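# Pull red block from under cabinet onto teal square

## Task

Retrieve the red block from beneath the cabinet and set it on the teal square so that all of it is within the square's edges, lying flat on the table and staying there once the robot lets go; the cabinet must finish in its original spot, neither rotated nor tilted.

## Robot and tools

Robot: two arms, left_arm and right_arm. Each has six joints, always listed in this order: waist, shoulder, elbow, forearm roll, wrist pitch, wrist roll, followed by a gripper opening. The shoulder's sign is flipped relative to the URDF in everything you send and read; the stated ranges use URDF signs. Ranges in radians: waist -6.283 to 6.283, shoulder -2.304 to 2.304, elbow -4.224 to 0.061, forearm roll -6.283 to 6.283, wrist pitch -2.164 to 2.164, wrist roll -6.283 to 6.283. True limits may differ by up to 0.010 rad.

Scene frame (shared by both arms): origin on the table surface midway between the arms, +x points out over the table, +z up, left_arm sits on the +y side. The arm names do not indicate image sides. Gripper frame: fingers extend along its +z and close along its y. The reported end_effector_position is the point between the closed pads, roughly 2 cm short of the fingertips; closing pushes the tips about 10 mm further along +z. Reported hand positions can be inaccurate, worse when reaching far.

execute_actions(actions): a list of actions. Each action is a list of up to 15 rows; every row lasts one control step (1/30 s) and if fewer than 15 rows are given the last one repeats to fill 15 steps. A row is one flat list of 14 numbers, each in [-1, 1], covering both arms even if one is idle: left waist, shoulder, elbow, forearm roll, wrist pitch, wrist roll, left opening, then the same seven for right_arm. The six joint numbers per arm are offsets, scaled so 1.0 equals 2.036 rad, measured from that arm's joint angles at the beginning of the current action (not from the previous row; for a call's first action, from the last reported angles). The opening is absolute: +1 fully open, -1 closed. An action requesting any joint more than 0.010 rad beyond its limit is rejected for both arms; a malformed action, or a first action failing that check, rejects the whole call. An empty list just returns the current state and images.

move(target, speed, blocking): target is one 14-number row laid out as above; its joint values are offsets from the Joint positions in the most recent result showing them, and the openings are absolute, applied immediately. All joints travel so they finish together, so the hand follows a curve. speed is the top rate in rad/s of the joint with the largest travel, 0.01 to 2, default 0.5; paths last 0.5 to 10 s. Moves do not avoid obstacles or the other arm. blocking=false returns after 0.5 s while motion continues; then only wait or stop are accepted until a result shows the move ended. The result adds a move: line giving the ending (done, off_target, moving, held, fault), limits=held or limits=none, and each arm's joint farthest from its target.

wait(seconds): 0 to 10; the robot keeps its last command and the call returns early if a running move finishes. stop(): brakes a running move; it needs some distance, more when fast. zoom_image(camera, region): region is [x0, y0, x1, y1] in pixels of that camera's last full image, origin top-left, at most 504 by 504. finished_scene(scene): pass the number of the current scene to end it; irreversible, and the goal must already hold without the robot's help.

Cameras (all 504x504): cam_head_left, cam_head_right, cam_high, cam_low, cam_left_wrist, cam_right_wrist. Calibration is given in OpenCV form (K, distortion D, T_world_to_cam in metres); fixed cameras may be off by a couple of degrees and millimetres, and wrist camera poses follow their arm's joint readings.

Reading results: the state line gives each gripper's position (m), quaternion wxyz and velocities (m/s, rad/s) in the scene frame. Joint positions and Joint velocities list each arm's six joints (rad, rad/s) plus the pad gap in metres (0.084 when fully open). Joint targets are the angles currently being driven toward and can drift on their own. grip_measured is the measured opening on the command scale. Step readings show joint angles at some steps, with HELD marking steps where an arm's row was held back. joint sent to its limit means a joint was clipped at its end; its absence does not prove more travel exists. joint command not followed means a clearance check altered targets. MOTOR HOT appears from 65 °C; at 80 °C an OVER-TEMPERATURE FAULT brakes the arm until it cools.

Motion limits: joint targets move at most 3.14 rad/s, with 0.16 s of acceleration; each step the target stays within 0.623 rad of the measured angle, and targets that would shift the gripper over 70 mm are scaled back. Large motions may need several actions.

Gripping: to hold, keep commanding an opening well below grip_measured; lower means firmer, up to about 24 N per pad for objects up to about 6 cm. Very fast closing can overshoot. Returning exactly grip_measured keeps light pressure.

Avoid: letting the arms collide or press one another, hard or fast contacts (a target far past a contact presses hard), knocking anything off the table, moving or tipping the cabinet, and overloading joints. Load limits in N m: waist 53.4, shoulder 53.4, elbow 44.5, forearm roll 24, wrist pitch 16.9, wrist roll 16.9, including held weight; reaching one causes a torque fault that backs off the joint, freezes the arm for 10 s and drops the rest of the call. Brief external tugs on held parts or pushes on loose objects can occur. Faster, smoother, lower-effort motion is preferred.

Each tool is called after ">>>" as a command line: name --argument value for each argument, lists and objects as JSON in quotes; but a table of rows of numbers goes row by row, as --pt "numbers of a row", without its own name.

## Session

>>> execute_actions --actions '[]'

Scene clock: 0.00 s.
left_arm: end_effector_position=(+0.6036, +0.0594, +0.3476) grip_measured=+1.00 end_effector_quat_wxyz=(+0.250, +0.725, -0.613, +0.190) end_effector_velocity=(-0.000, -0.000, -0.000) end_effector_angular_velocity=(+0.000, +0.001, -0.000) | right_arm: end_effector_position=(+0.4451, -0.7974, +0.2625) grip_measured=+1.00 end_effector_quat_wxyz=(+0.422, -0.539, +0.603, -0.410) end_effector_velocity=(-0.000, -0.001, +0.000) end_effector_angular_velocity=(+0.000, -0.001, -0.001)
Joint names: [waist, shoulder, elbow, forearm roll, wrist pitch, wrist roll]
Joint positions: left_arm=[-0.174  0.64  -1.574 -0.79  -0.973  1.649  0.084] | right_arm=[-1.052  0.377 -0.571  2.052 -1.163 -1.32   0.084]
Joint velocities: left_arm=[-0.  0.  0.  0.  0. -0.  0.] | right_arm=[-0.001  0.    -0.     0.001 -0.001  0.    -0.   ]
Joint targets: left_arm=[-0.174 0.640 -1.574 -0.790 -0.973 1.649] | right_arm=[-1.052 0.377 -0.571 2.052 -1.163 -1.320]
camera_calibration (this result's frames):
cam_left_wrist: T_world_to_cam=[[-0.986414, -0.0950903, 0.133961, 0.588233], [-0.156614, 0.790511, -0.592084, 0.317818], [-0.0495964, -0.60502, -0.794664, 0.471103], [0, 0, 0, 1]] pos_world=[0.653381, 0.0897229, 0.483743]
cam_right_wrist: T_world_to_cam=[[-0.308886, 0.0758092, -0.948073, 0.480896], [0.0400051, 0.996972, 0.0666854, 0.825964], [0.950257, -0.0173296, -0.310984, -0.224133], [0, 0, 0, 1]] pos_world=[0.328484, -0.863803, 0.331143]

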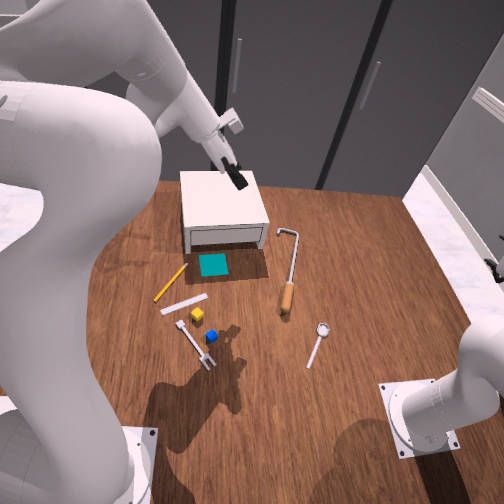

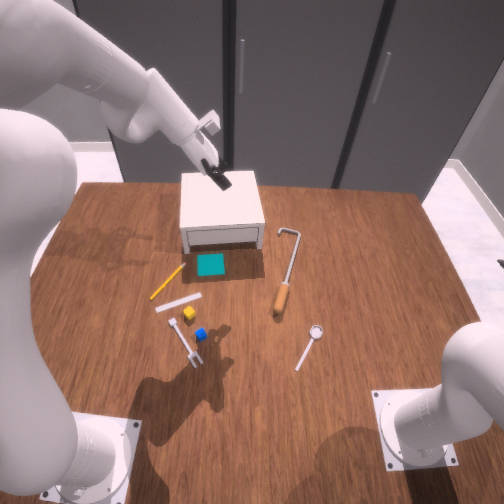

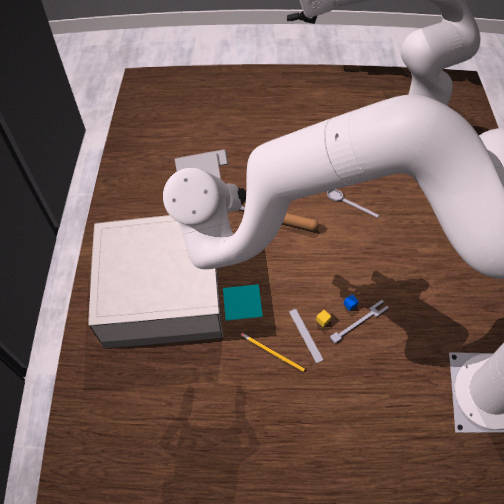

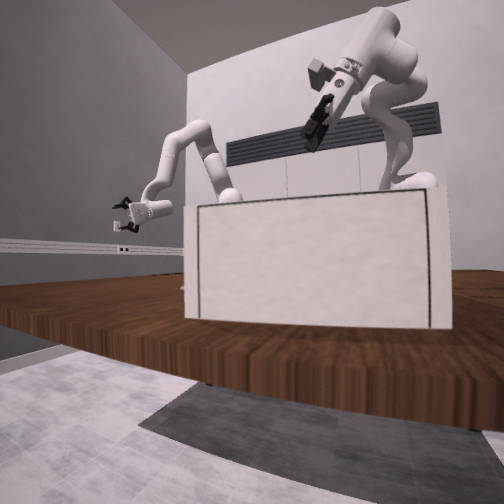

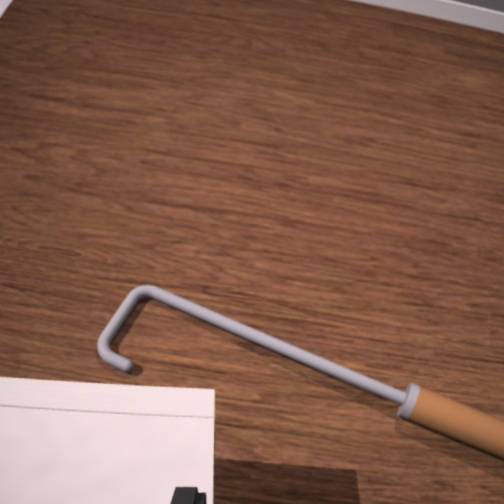

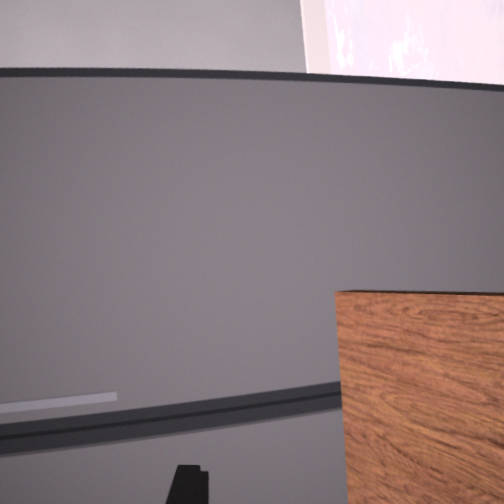

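>>> zoom_image --camera "cam_head_right" --region '[140, 160, 340, 380]'

>>> zoom_image --camera "cam_head_left" --region '[140, 160, 340, 380]'

>>> zoom_image --camera "cam_high" --region '[70, 170, 400, 390]'

Region (140, 160, 340, 380) of cam_head_right's 504x504 image, scaled by 2.291, with more detail than that image has; it fills the left 458 columns of this view, and the rest is white.

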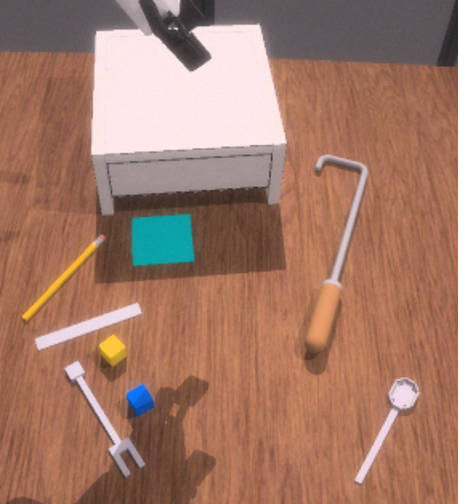

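Region (140, 160, 340, 380) of cam_head_left's 504x504 image, scaled by 2.291, with more detail than that image has; it fills the left 458 columns of this view, and the rest is white.

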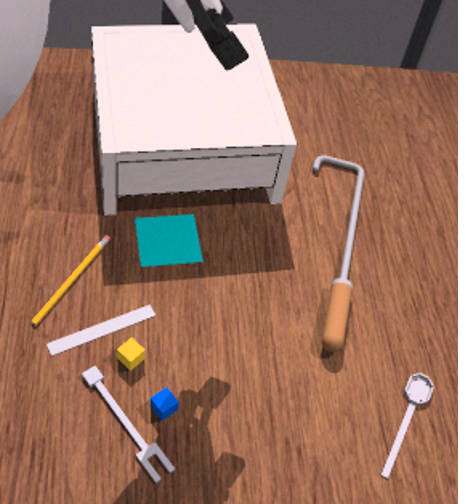

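Region (70, 170, 400, 390) of cam_high's 504x504 image, scaled by 1.527, with more detail than that image has.

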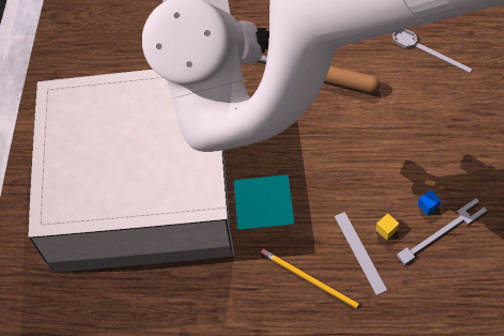

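>>> move --target '[-0.0652,0.128,0.4309,-0.991,-0.3807,-0.6861,-1.0,0.8609,0.0377,-0.2052,-1.0,0.3084,-0.4072,1.0]' --speed 1.2

Scene clock: 39.90 s.
left_arm: end_effector_position=(+0.4946, +0.0707, +0.1548) grip_measured=-1.00 end_effector_quat_wxyz=(+0.679, +0.303, +0.645, -0.176) end_effector_velocity=(-0.001, +0.000, -0.001) end_effector_angular_velocity=(-0.000, +0.001, +0.001) | right_arm: end_effector_position=(+0.4316, -0.1326, +0.1801) grip_measured=+1.00 end_effector_quat_wxyz=(-0.003, +0.160, +0.987, +0.003) end_effector_velocity=(-0.001, +0.001, +0.000) end_effector_angular_velocity=(-0.001, -0.001, +0.007)
Joint names: [waist, shoulder, elbow, forearm roll, wrist pitch, wrist roll]
Joint positions: left_arm=[-0.306  0.901 -0.697 -2.807 -1.748  0.252  0.   ] | right_arm=[ 0.7    0.453 -0.988  0.017 -0.535 -2.149  0.084]
Joint velocities: left_arm=[-0.001  0.001  0.001 -0.002 -0.001 -0.001  0.   ] | right_arm=[ 0.003 -0.001 -0.    -0.003 -0.001 -0.001  0.   ]
Joint targets: left_arm=[-0.306 0.901 -0.696 -2.807 -1.748 0.252] | right_arm=[0.701 0.453 -0.988 0.017 -0.535 -2.149]
move: done; limits=none; left_arm: farthest joint: the waist, 0.000 radians from its target (0.133 radians at the start); right_arm: farthest joint: the forearm roll, 0.001 radians from its target (2.036 radians at the start)
camera_calibration (this result's frames):
cam_left_wrist: T_world_to_cam=[[0.611534, 0.76468, 0.203198, -0.354139], [-0.110421, -0.171821, 0.97892, -0.0203484], [0.783475, -0.621081, -0.0206375, -0.211381], [0, 0, 0, 1]] pos_world=[0.379933, 0.136022, 0.0875174]
cam_right_wrist: T_world_to_cam=[[0.309647, 0.950801, 0.00980123, 0.0248134], [0.950707, -0.309763, 0.0142523, -0.38772], [0.0165871, 0.00490493, -0.99985, 0.30461], [0, 0, 0, 1]] pos_world=[0.355872, -0.145188, 0.309847]

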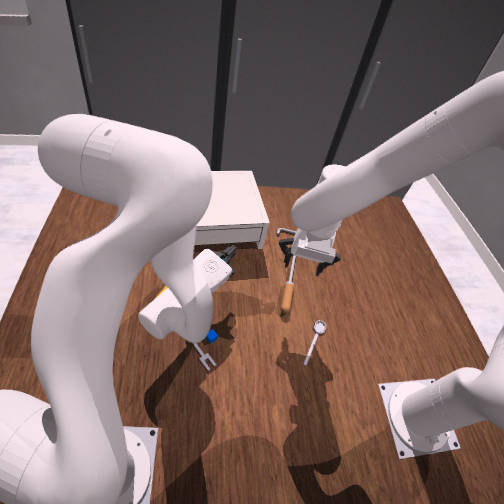

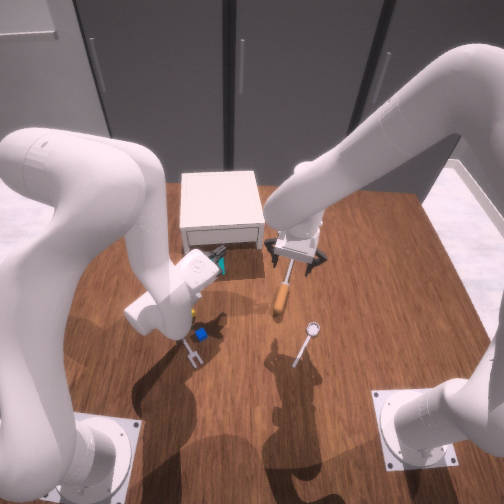

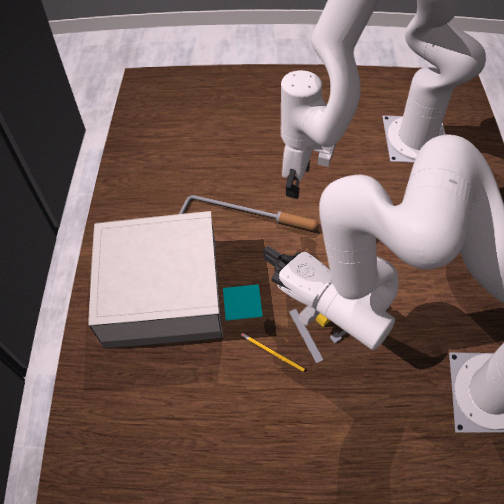

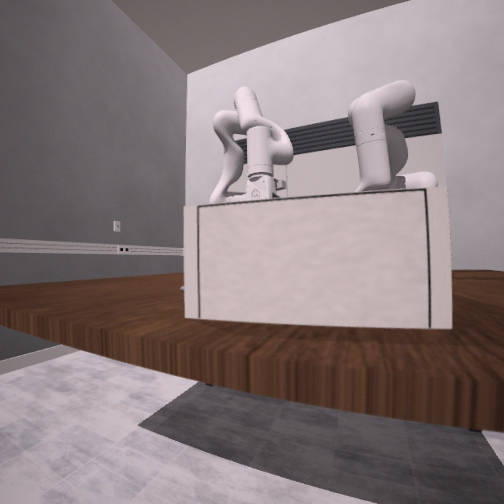

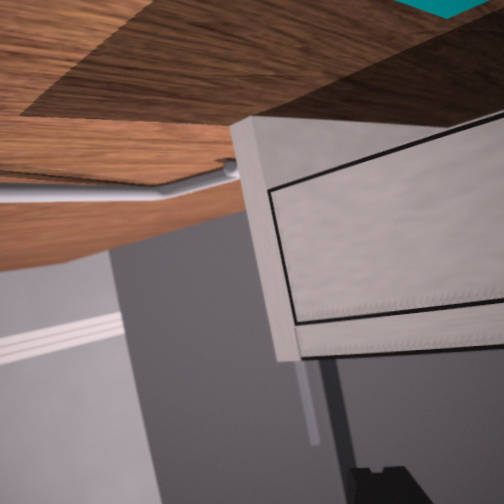

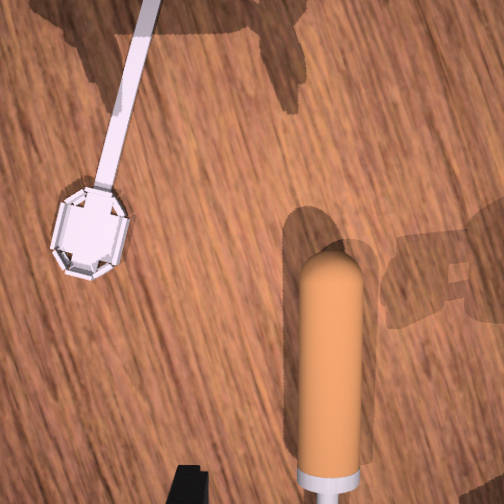

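>>> execute_actions --actions '[]'

Scene clock: 47.23 s.
left_arm: end_effector_position=(+0.4945, +0.0707, +0.1547) grip_measured=-1.00 end_effector_quat_wxyz=(+0.679, +0.303, +0.645, -0.176) end_effector_velocity=(-0.000, -0.001, -0.000) end_effector_angular_velocity=(+0.001, +0.000, -0.001) | right_arm: end_effector_position=(+0.4315, -0.1325, +0.1801) grip_measured=+1.00 end_effector_quat_wxyz=(-0.003, +0.160, +0.987, +0.003) end_effector_velocity=(-0.000, +0.000, +0.000) end_effector_angular_velocity=(+0.001, -0.001, +0.000)
Joint names: [waist, shoulder, elbow, forearm roll, wrist pitch, wrist roll]
Joint positions: left_arm=[-0.306  0.901 -0.696 -2.807 -1.748  0.252  0.   ] | right_arm=[ 0.701  0.453 -0.988  0.017 -0.535 -2.149  0.084]
Joint velocities: left_arm=[-0.001  0.    -0.    -0.     0.     0.     0.   ] | right_arm=[ 0.001 -0.001  0.001  0.001  0.001 -0.    -0.   ]
Joint targets: left_arm=[-0.306 0.901 -0.696 -2.807 -1.748 0.252] | right_arm=[0.701 0.453 -0.988 0.017 -0.535 -2.149]
camera_calibration (this result's frames):
cam_left_wrist: T_world_to_cam=[[0.611387, 0.764834, 0.203063, -0.354061], [-0.110117, -0.171884, 0.978943, -0.0203955], [0.783633, -0.620874, -0.020867, -0.211351], [0, 0, 0, 1]] pos_world=[0.379843, 0.13607, 0.0874523]
cam_right_wrist: T_world_to_cam=[[0.308934, 0.951032, 0.00985987, 0.0249877], [0.950935, -0.309053, 0.0144731, -0.387653], [0.0168116, 0.00490486, -0.999847, 0.304541], [0, 0, 0, 1]] pos_world=[0.355793, -0.145063, 0.309859]

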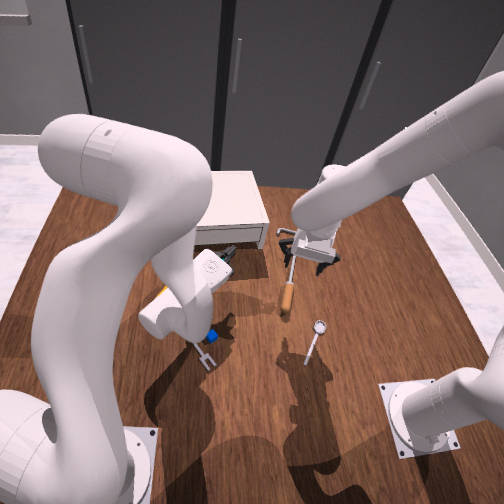

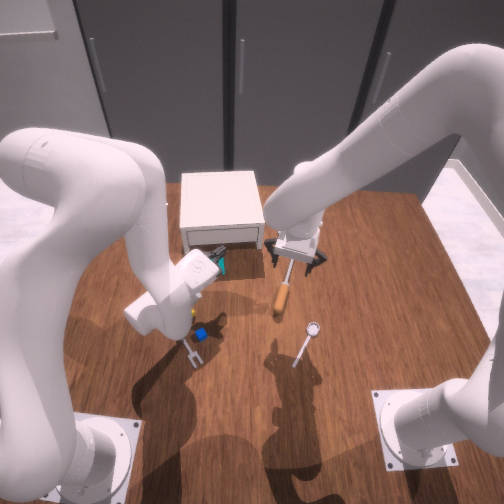

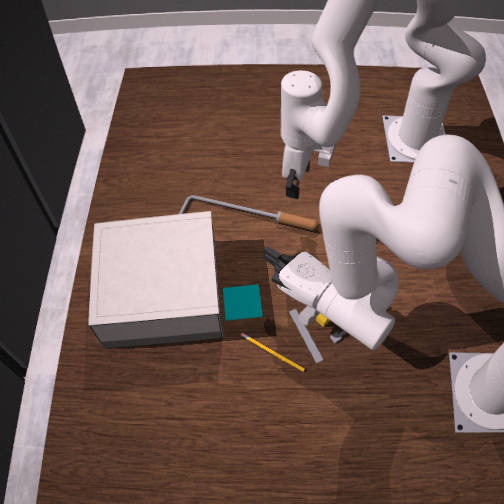

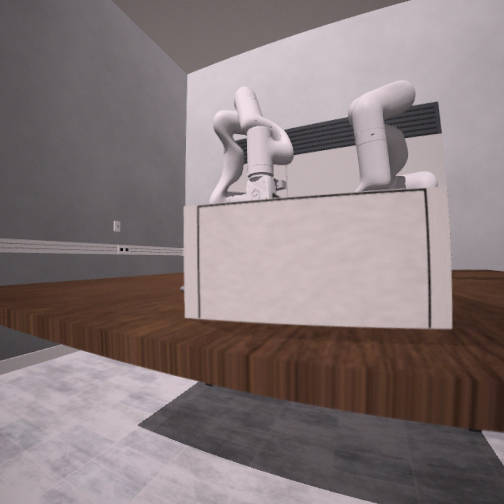

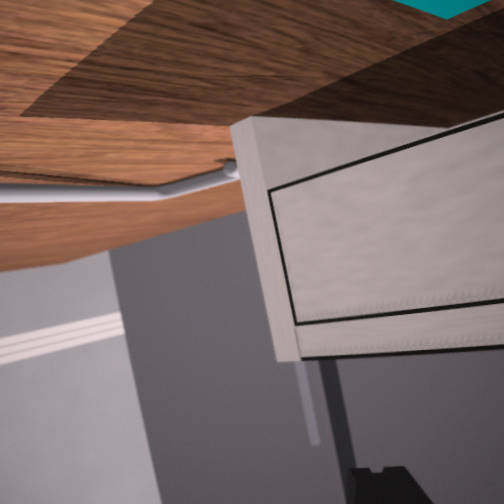

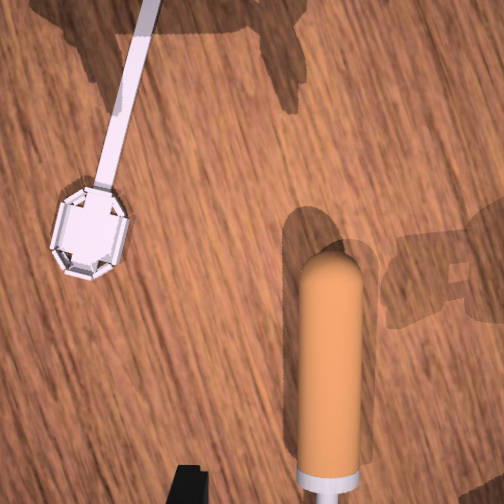

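>>> move --target '[-0.01375,0.02603,0.08792,-0.20334,-0.07809,-0.14047,-1, 0.00496,0.15285,-0.01422,-0.00835,0.13862,0.0108,1]' --speed 0.4

Scene clock: 63.50 s.
left_arm: end_effector_position=(+0.4487, +0.1767, +0.1161) grip_measured=-1.00 end_effector_quat_wxyz=(+0.663, +0.116, +0.732, -0.106) end_effector_velocity=(-0.000, +0.001, -0.000) end_effector_angular_velocity=(+0.000, +0.001, +0.004) | right_arm: end_effector_position=(+0.4332, -0.1270, +0.0262) grip_measured=+1.00 end_effector_quat_wxyz=(+0.000, +0.159, +0.987, -0.000) end_effector_velocity=(-0.001, +0.000, -0.001) end_effector_angular_velocity=(-0.001, +0.001, +0.000)
Joint names: [waist, shoulder, elbow, forearm roll, wrist pitch, wrist roll]
Joint positions: left_arm=[-0.334  0.954 -0.518 -3.221 -1.907 -0.034  0.   ] | right_arm=[ 0.711  0.764 -1.017 -0.    -0.253 -2.127  0.084]
Joint velocities: left_arm=[ 0.001  0.001  0.001 -0.002 -0.001 -0.001  0.   ] | right_arm=[ 0.001  0.002 -0.     0.001  0.001 -0.     0.   ]
Joint targets: left_arm=[-0.334 0.954 -0.517 -3.221 -1.907 -0.034] | right_arm=[0.711 0.765 -1.017 -0.000 -0.253 -2.127]
move: done; limits=none; left_arm: farthest joint: the waist, 0.000 radians from its target (0.028 radians at the start); right_arm: farthest joint: the waist, 0.000 radians from its target (0.010 radians at the start)
camera_calibration (this result's frames):
cam_left_wrist: T_world_to_cam=[[0.292716, 0.955978, 0.0205876, -0.268884], [0.0966112, -0.0509886, 0.994015, -0.085313], [0.951306, -0.288975, -0.107283, -0.234313], [0, 0, 0, 1]] pos_world=[0.309852, 0.184987, 0.0652003]
cam_right_wrist: T_world_to_cam=[[0.306258, 0.951933, 0.0053805, 0.0221878], [0.951686, -0.306301, 0.0217744, -0.385492], [0.0223758, -0.00154802, -0.999748, 0.14737], [0, 0, 0, 1]] pos_world=[0.356774, -0.13897, 0.155607]

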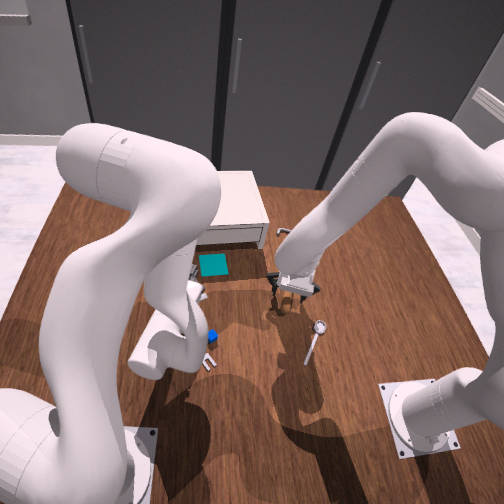

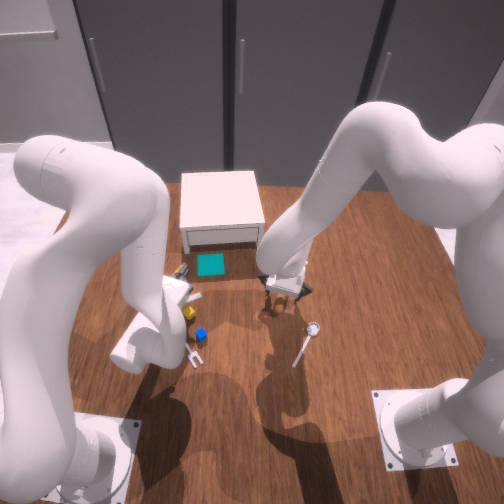

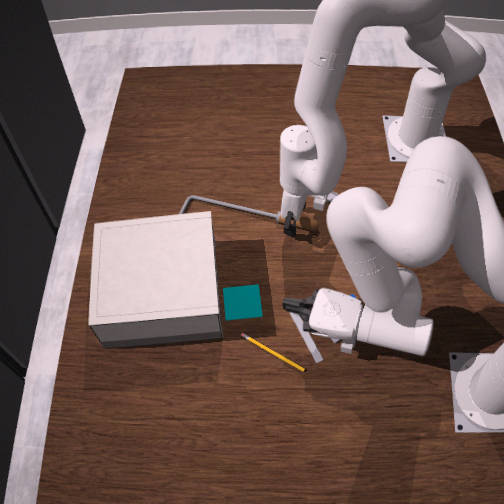

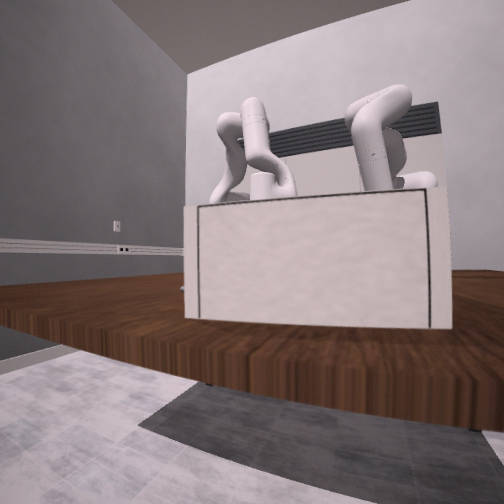

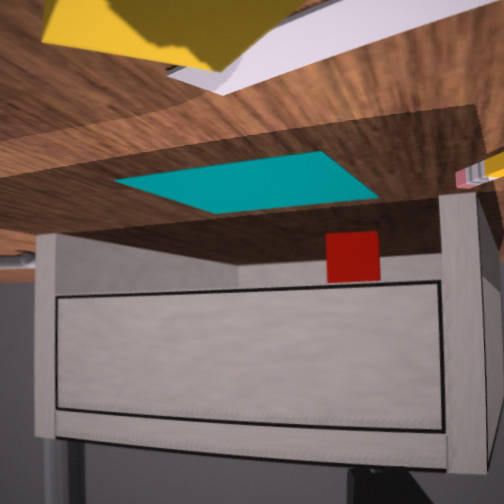

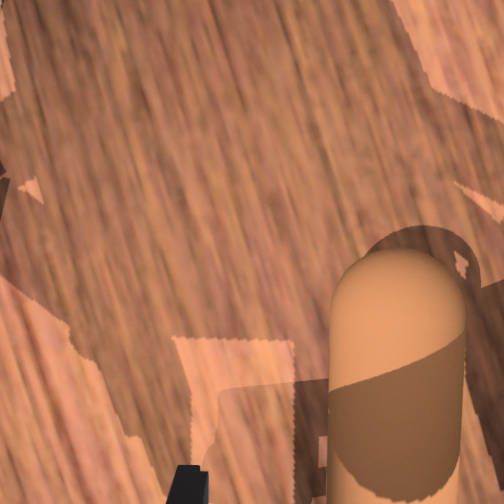

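>>> zoom_image --camera "cam_left_wrist" --region '[200, 140, 480, 310]'

>>> execute_actions --actions '[[[0,0,0,0,0,0,-1,0,0,0,0,0,0,0.85],[0,0,0,0,0,0,-1,0,0,0,0,0,0,0.7],[0,0,0,0,0,0,-1,0,0,0,0,0,0,0.55],[0,0,0,0,0,0,-1,0,0,0,0,0,0,0.4],[0,0,0,0,0,0,-1,0,0,0,0,0,0,0.28],[0,0,0,0,0,0,-1,0,0,0,0,0,0,0.16],[0,0,0,0,0,0,-1,0,0,0,0,0,0,0.06],[0,0,0,0,0,0,-1,0,0,0,0,0,0,-0.02],[0,0,0,0,0,0,-1,0,0,0,0,0,0,-0.09],[0,0,0,0,0,0,-1,0,0,0,0,0,0,-0.15],[0,0,0,0,0,0,-1,0,0,0,0,0,0,-0.2],[0,0,0,0,0,0,-1,0,0,0,0,0,0,-0.24],[0,0,0,0,0,0,-1,0,0,0,0,0,0,-0.28],[0,0,0,0,0,0,-1,0,0,0,0,0,0,-0.32],[0,0,0,0,0,0,-1,0,0,0,0,0,0,-0.36]],[[0,0,0,0,0,0,-1,0,0,0,0,0,0,-0.42],[0,0,0,0,0,0,-1,0,0,0,0,0,0,-0.48],[0,0,0,0,0,0,-1,0,0,0,0,0,0,-0.55],[0,0,0,0,0,0,-1,0,0,0,0,0,0,-0.62],[0,0,0,0,0,0,-1,0,0,0,0,0,0,-0.7],[0,0,0,0,0,0,-1,0,0,0,0,0,0,-0.78],[0,0,0,0,0,0,-1,0,0,0,0,0,0,-0.86],[0,0,0,0,0,0,-1,0,0,0,0,0,0,-0.93],[0,0,0,0,0,0,-1,0,0,0,0,0,0,-1]]]'

Region (200, 140, 480, 310) of cam_left_wrist's 504x504 image, scaled by 1.800, with more detail than that image has; it fills the top 306 rows of this view, and the rest is white.

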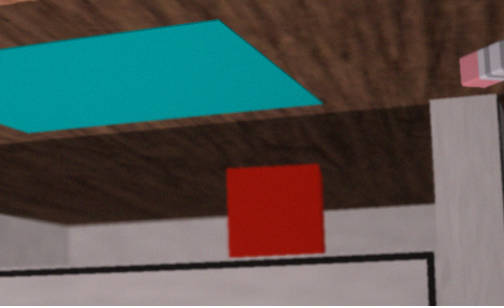

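Scene clock: 67.67 s.
left_arm: end_effector_position=(+0.4487, +0.1767, +0.1161) grip_measured=-1.00 end_effector_quat_wxyz=(+0.663, +0.116, +0.732, -0.106) end_effector_velocity=(+0.000, +0.000, +0.000) end_effector_angular_velocity=(+0.000, +0.000, +0.001) | right_arm: end_effector_position=(+0.4333, -0.1269, +0.0263) grip_measured=-0.32 end_effector_quat_wxyz=(+0.000, +0.159, +0.987, +0.000) end_effector_velocity=(+0.001, +0.000, +0.002) end_effector_angular_velocity=(+0.002, -0.001, -0.002)
Joint names: [waist, shoulder, elbow, forearm roll, wrist pitch, wrist roll]
Joint positions: left_arm=[-0.334  0.954 -0.518 -3.221 -1.907 -0.034  0.   ] | right_arm=[ 0.711  0.764 -1.017 -0.    -0.253 -2.127  0.03 ]
Joint velocities: left_arm=[ 0. -0.  0. -0.  0. -0.  0.] | right_arm=[-0.001 -0.003 -0.     0.001 -0.001 -0.    -0.   ]
Joint targets: left_arm=[-0.334 0.954 -0.518 -3.221 -1.907 -0.034] | right_arm=[0.711 0.764 -1.017 -0.000 -0.253 -2.127]
Step readings (joint positions; steps 1 to 15: 1st action; 16 to 30: 2nd action):
0: left_arm=[-0.334 0.954 -0.517 -3.221 -1.907 -0.034] | right_arm=[0.711 0.765 -1.017 -0.000 -0.253 -2.127]
1: left_arm=[-0.334 0.954 -0.517 -3.221 -1.907 -0.034] | right_arm=[0.711 0.765 -1.017 -0.000 -0.253 -2.127]
2: left_arm=[-0.334 0.954 -0.517 -3.221 -1.907 -0.034] | right_arm=[0.711 0.764 -1.017 -0.000 -0.253 -2.127]
4: left_arm=[-0.334 0.954 -0.517 -3.221 -1.907 -0.034] | right_arm=[0.711 0.764 -1.017 -0.000 -0.253 -2.127]
8: left_arm=[-0.334 0.954 -0.518 -3.221 -1.907 -0.034] | right_arm=[0.711 0.764 -1.017 -0.000 -0.253 -2.127]
15: left_arm=[-0.334 0.954 -0.518 -3.221 -1.907 -0.034] | right_arm=[0.711 0.764 -1.017 -0.000 -0.253 -2.127]
16: left_arm=[-0.334 0.954 -0.518 -3.221 -1.907 -0.034] | right_arm=[0.711 0.764 -1.018 -0.000 -0.253 -2.127]
17: left_arm=[-0.334 0.954 -0.518 -3.221 -1.907 -0.034] | right_arm=[0.711 0.764 -1.018 -0.000 -0.253 -2.127]
19: left_arm=[-0.334 0.954 -0.518 -3.221 -1.907 -0.034] | right_arm=[0.711 0.764 -1.018 -0.000 -0.253 -2.127]
23: left_arm=[-0.334 0.954 -0.518 -3.221 -1.907 -0.034] | right_arm=[0.711 0.764 -1.018 -0.000 -0.253 -2.127]
30: Joint positions above
camera_calibration (this result's frames):
cam_left_wrist: T_world_to_cam=[[0.292714, 0.955978, 0.0205881, -0.268884], [0.0966125, -0.0509893, 0.994015, -0.0853129], [0.951307, -0.288973, -0.107285, -0.234313], [0, 0, 0, 1]] pos_world=[0.309852, 0.184987, 0.0651999]
cam_right_wrist: T_world_to_cam=[[0.306153, 0.951965, 0.00570239, 0.0220946], [0.951712, -0.306204, 0.0219816, -0.385573], [0.0226718, -0.00130271, -0.999742, 0.147337], [0, 0, 0, 1]] pos_world=[0.35685, -0.138905, 0.155648]

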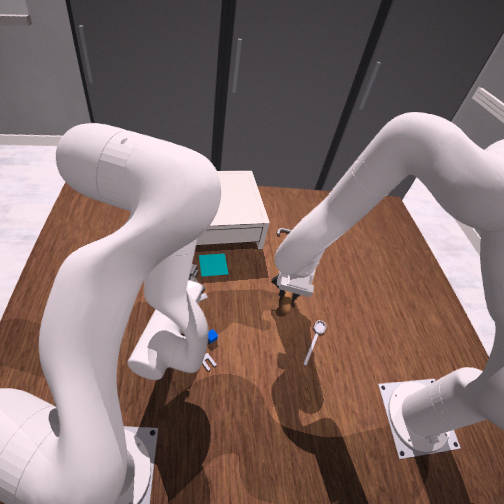

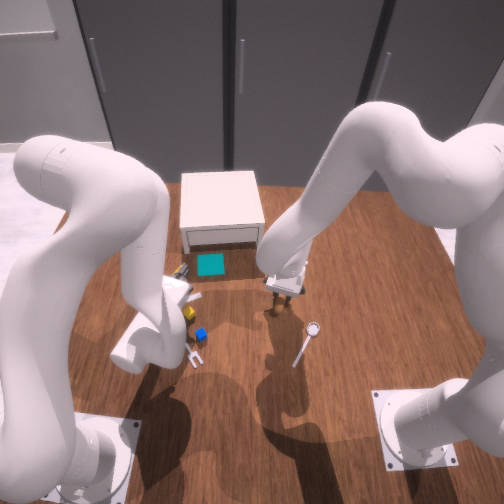

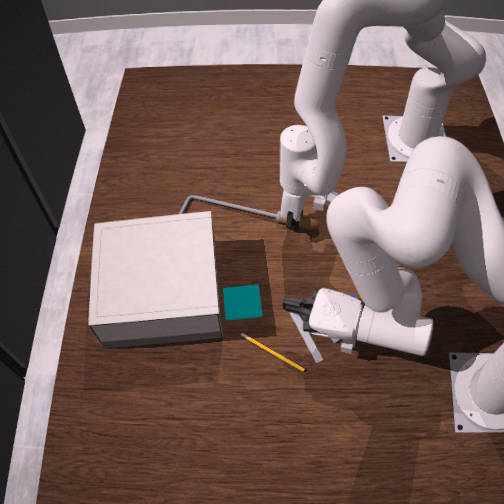

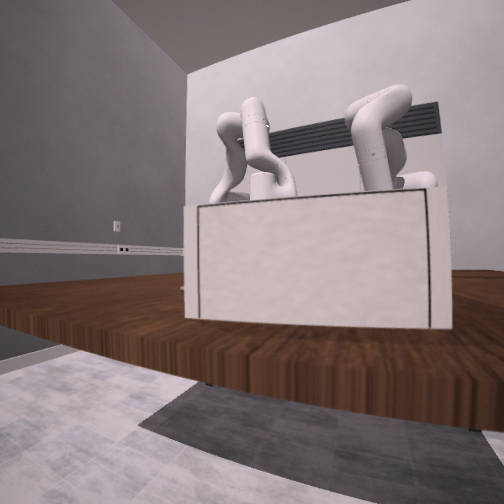

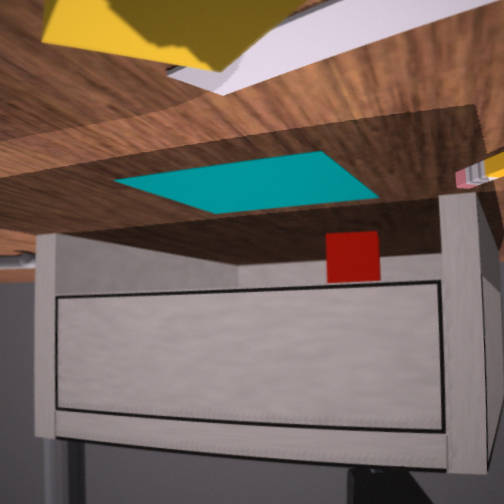

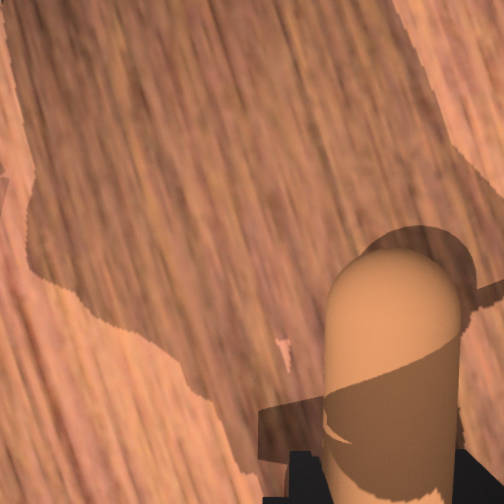

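>>> move --target '[0,0,0,0,0,0,-1, 0.12274,-0.05267,0.08854,0,0.03587,0.12274,-1]' --speed 0.35

Scene clock: 95.67 s.
left_arm: end_effector_position=(+0.4487, +0.1767, +0.1161) grip_measured=-1.00 end_effector_quat_wxyz=(+0.663, +0.116, +0.732, -0.106) end_effector_velocity=(+0.000, +0.000, +0.000) end_effector_angular_velocity=(-0.000, -0.001, -0.000) | right_arm: end_effector_position=(+0.3034, -0.0867, +0.0361) grip_measured=-0.32 end_effector_quat_wxyz=(+0.000, +0.159, +0.987, +0.000) end_effector_velocity=(-0.002, -0.000, +0.000) end_effector_angular_velocity=(-0.001, +0.001, +0.000)
Joint names: [waist, shoulder, elbow, forearm roll, wrist pitch, wrist roll]
Joint positions: left_arm=[-0.334  0.954 -0.518 -3.221 -1.907 -0.034  0.   ] | right_arm=[ 0.96   0.657 -0.837 -0.    -0.18  -1.877  0.03 ]
Joint velocities: left_arm=[ 0.    -0.     0.     0.    -0.001  0.     0.   ] | right_arm=[ 0.003 -0.002  0.003  0.001  0.     0.002 -0.   ]
Joint targets: left_arm=[-0.334 0.954 -0.518 -3.221 -1.907 -0.034] | right_arm=[0.961 0.657 -0.837 -0.000 -0.180 -1.877]
move: done; limits=none; left_arm: farthest joint: the waist, 0.000 radians from its target (0.000 radians at the start); right_arm: farthest joint: the elbow, 0.001 radians from its target (0.181 radians at the start)
camera_calibration (this result's frames):
cam_left_wrist: T_world_to_cam=[[0.292714, 0.955978, 0.0205881, -0.268884], [0.0966124, -0.0509893, 0.994015, -0.0853129], [0.951307, -0.288973, -0.107285, -0.234313], [0, 0, 0, 1]] pos_world=[0.309852, 0.184987, 0.0652]
cam_right_wrist: T_world_to_cam=[[0.306358, 0.951898, 0.0058217, 0.0234275], [0.951647, -0.306411, 0.0218927, -0.249849], [0.0226235, -0.00116681, -0.999743, 0.160214], [0, 0, 0, 1]] pos_world=[0.226966, -0.0986703, 0.165506]

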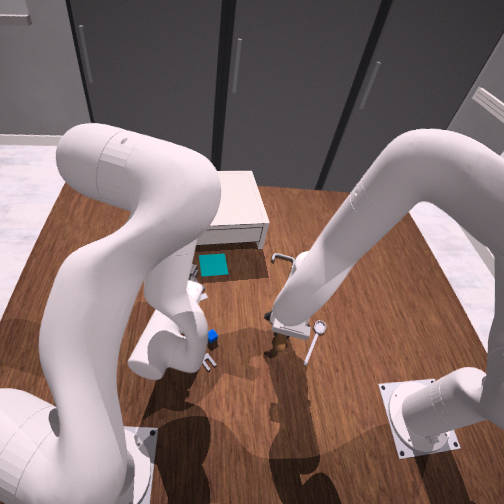

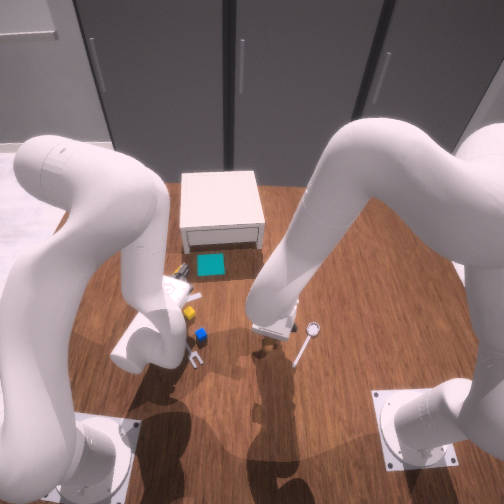

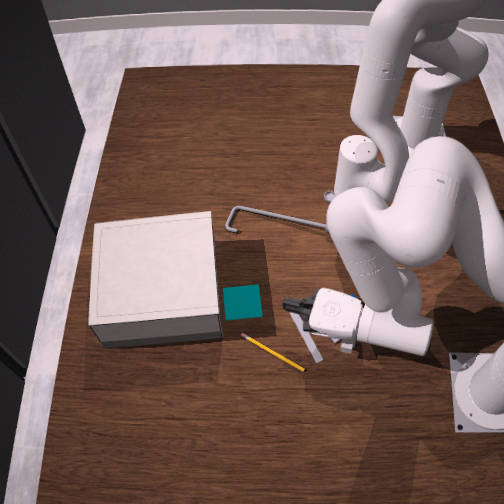

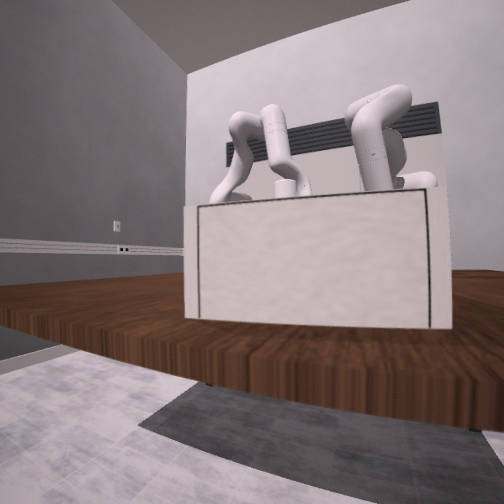

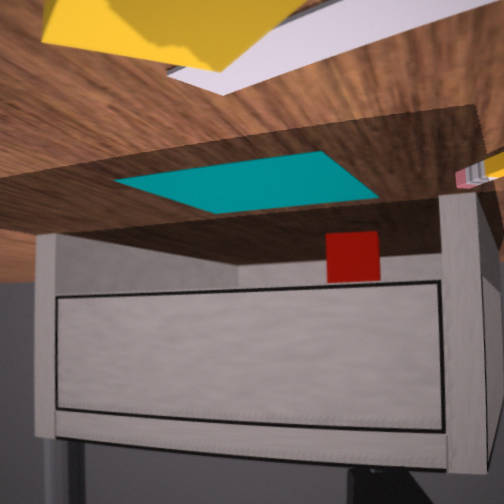

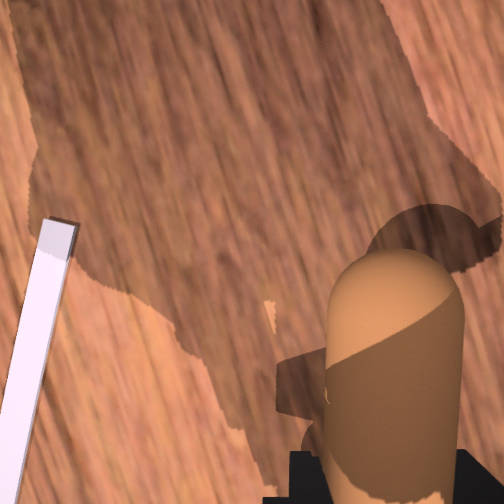

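>>> move --target '[0,0,0,0,0,0,-1, 0.02139,0.02715,-0.05571,0,-0.02857,-0.18833,-1]' --speed 0.45

Scene clock: 99.47 s.
left_arm: end_effector_position=(+0.4487, +0.1767, +0.1161) grip_measured=-1.00 end_effector_quat_wxyz=(+0.663, +0.116, +0.732, -0.106) end_effector_velocity=(+0.000, -0.000, +0.000) end_effector_angular_velocity=(-0.000, -0.000, +0.000) | right_arm: end_effector_position=(+0.3083, -0.0426, +0.0362) grip_measured=-0.32 end_effector_quat_wxyz=(+0.000, -0.054, +0.999, +0.000) end_effector_velocity=(-0.000, +0.000, +0.000) end_effector_angular_velocity=(-0.000, +0.000, +0.002)
Joint names: [waist, shoulder, elbow, forearm roll, wrist pitch, wrist roll]
Joint positions: left_arm=[-0.334  0.954 -0.518 -3.221 -1.907 -0.034  0.   ] | right_arm=[ 1.004  0.712 -0.951 -0.    -0.238 -2.261  0.03 ]
Joint velocities: left_arm=[ 0.  0. -0.  0. -0. -0.  0.] | right_arm=[ 0.     0.    -0.001  0.    -0.001 -0.002 -0.   ]
Joint targets: left_arm=[-0.334 0.954 -0.518 -3.221 -1.907 -0.034] | right_arm=[1.004 0.712 -0.951 -0.000 -0.238 -2.261]
move: done; limits=none; left_arm: farthest joint: the waist, 0.000 radians from its target (0.000 radians at the start); right_arm: farthest joint: the waist, 0.000 radians from its target (0.043 radians at the start)
camera_calibration (this result's frames):
cam_left_wrist: T_world_to_cam=[[0.292714, 0.955978, 0.020588, -0.268884], [0.0966125, -0.0509893, 0.994015, -0.0853129], [0.951307, -0.288973, -0.107285, -0.234313], [0, 0, 0, 1]] pos_world=[0.309852, 0.184987, 0.0652]
cam_right_wrist: T_world_to_cam=[[-0.115047, 0.993344, 0.00563299, 0.11172], [0.993134, 0.114898, 0.0219842, -0.235877], [0.0211907, 0.00812353, -0.999742, 0.161035], [0, 0, 0, 1]] pos_world=[0.243698, -0.0851826, 0.16555]

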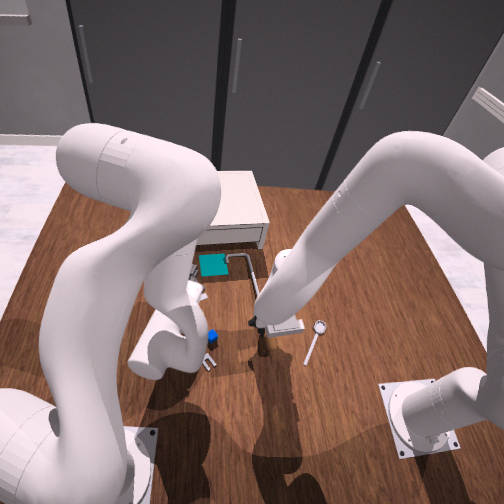

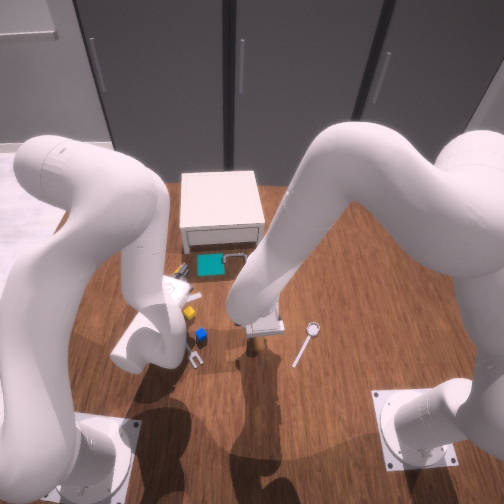

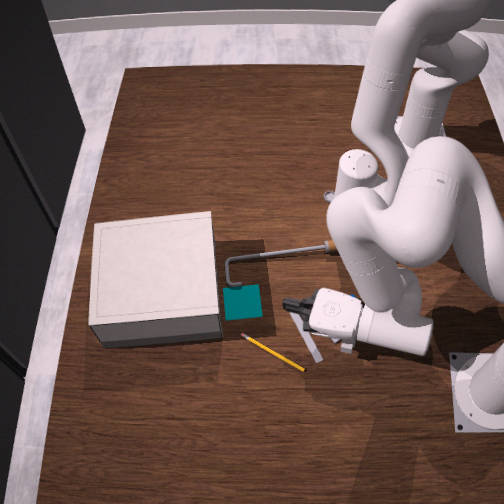

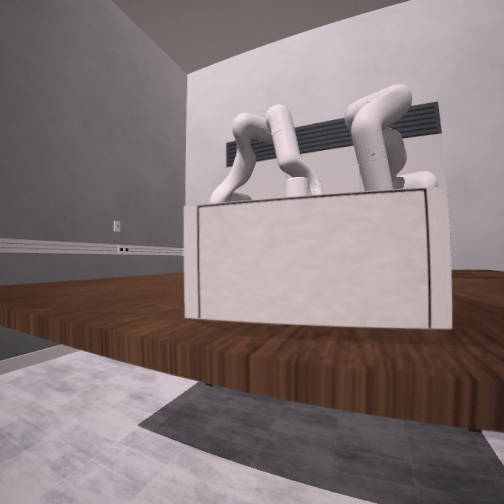

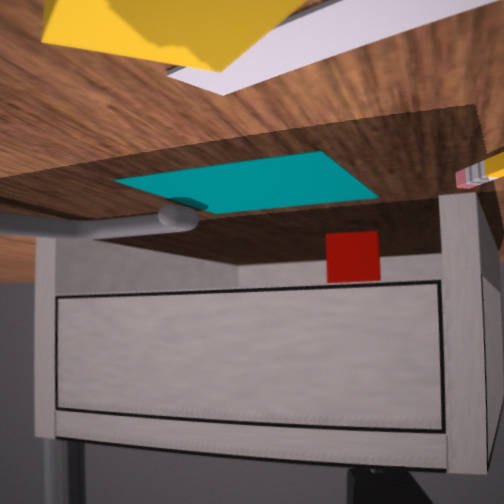

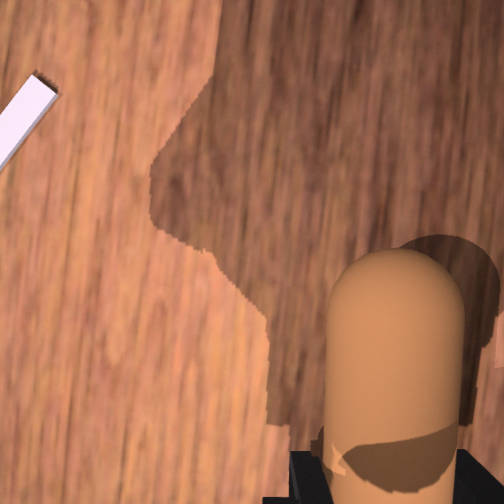

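>>> zoom_image --camera "cam_high" --region '[200, 210, 350, 340]'

>>> zoom_image --camera "cam_head_left" --region '[190, 230, 290, 310]'

Region (200, 210, 350, 340) of cam_high's 504x504 image, scaled by 3.360, with more detail than that image has; it fills the top 437 rows of this view, and the rest is white.

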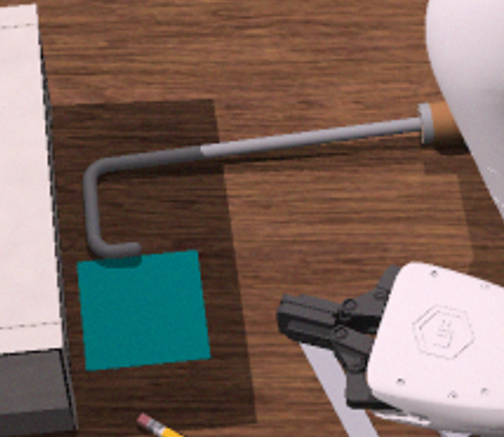

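Region (190, 230, 290, 310) of cam_head_left's 504x504 image, scaled by 5.040, with more detail than that image has; it fills the top 403 rows of this view, and the rest is white.

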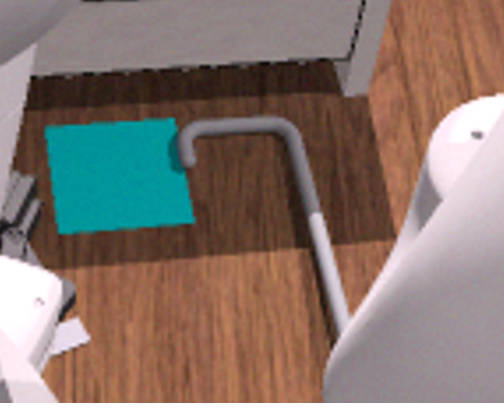

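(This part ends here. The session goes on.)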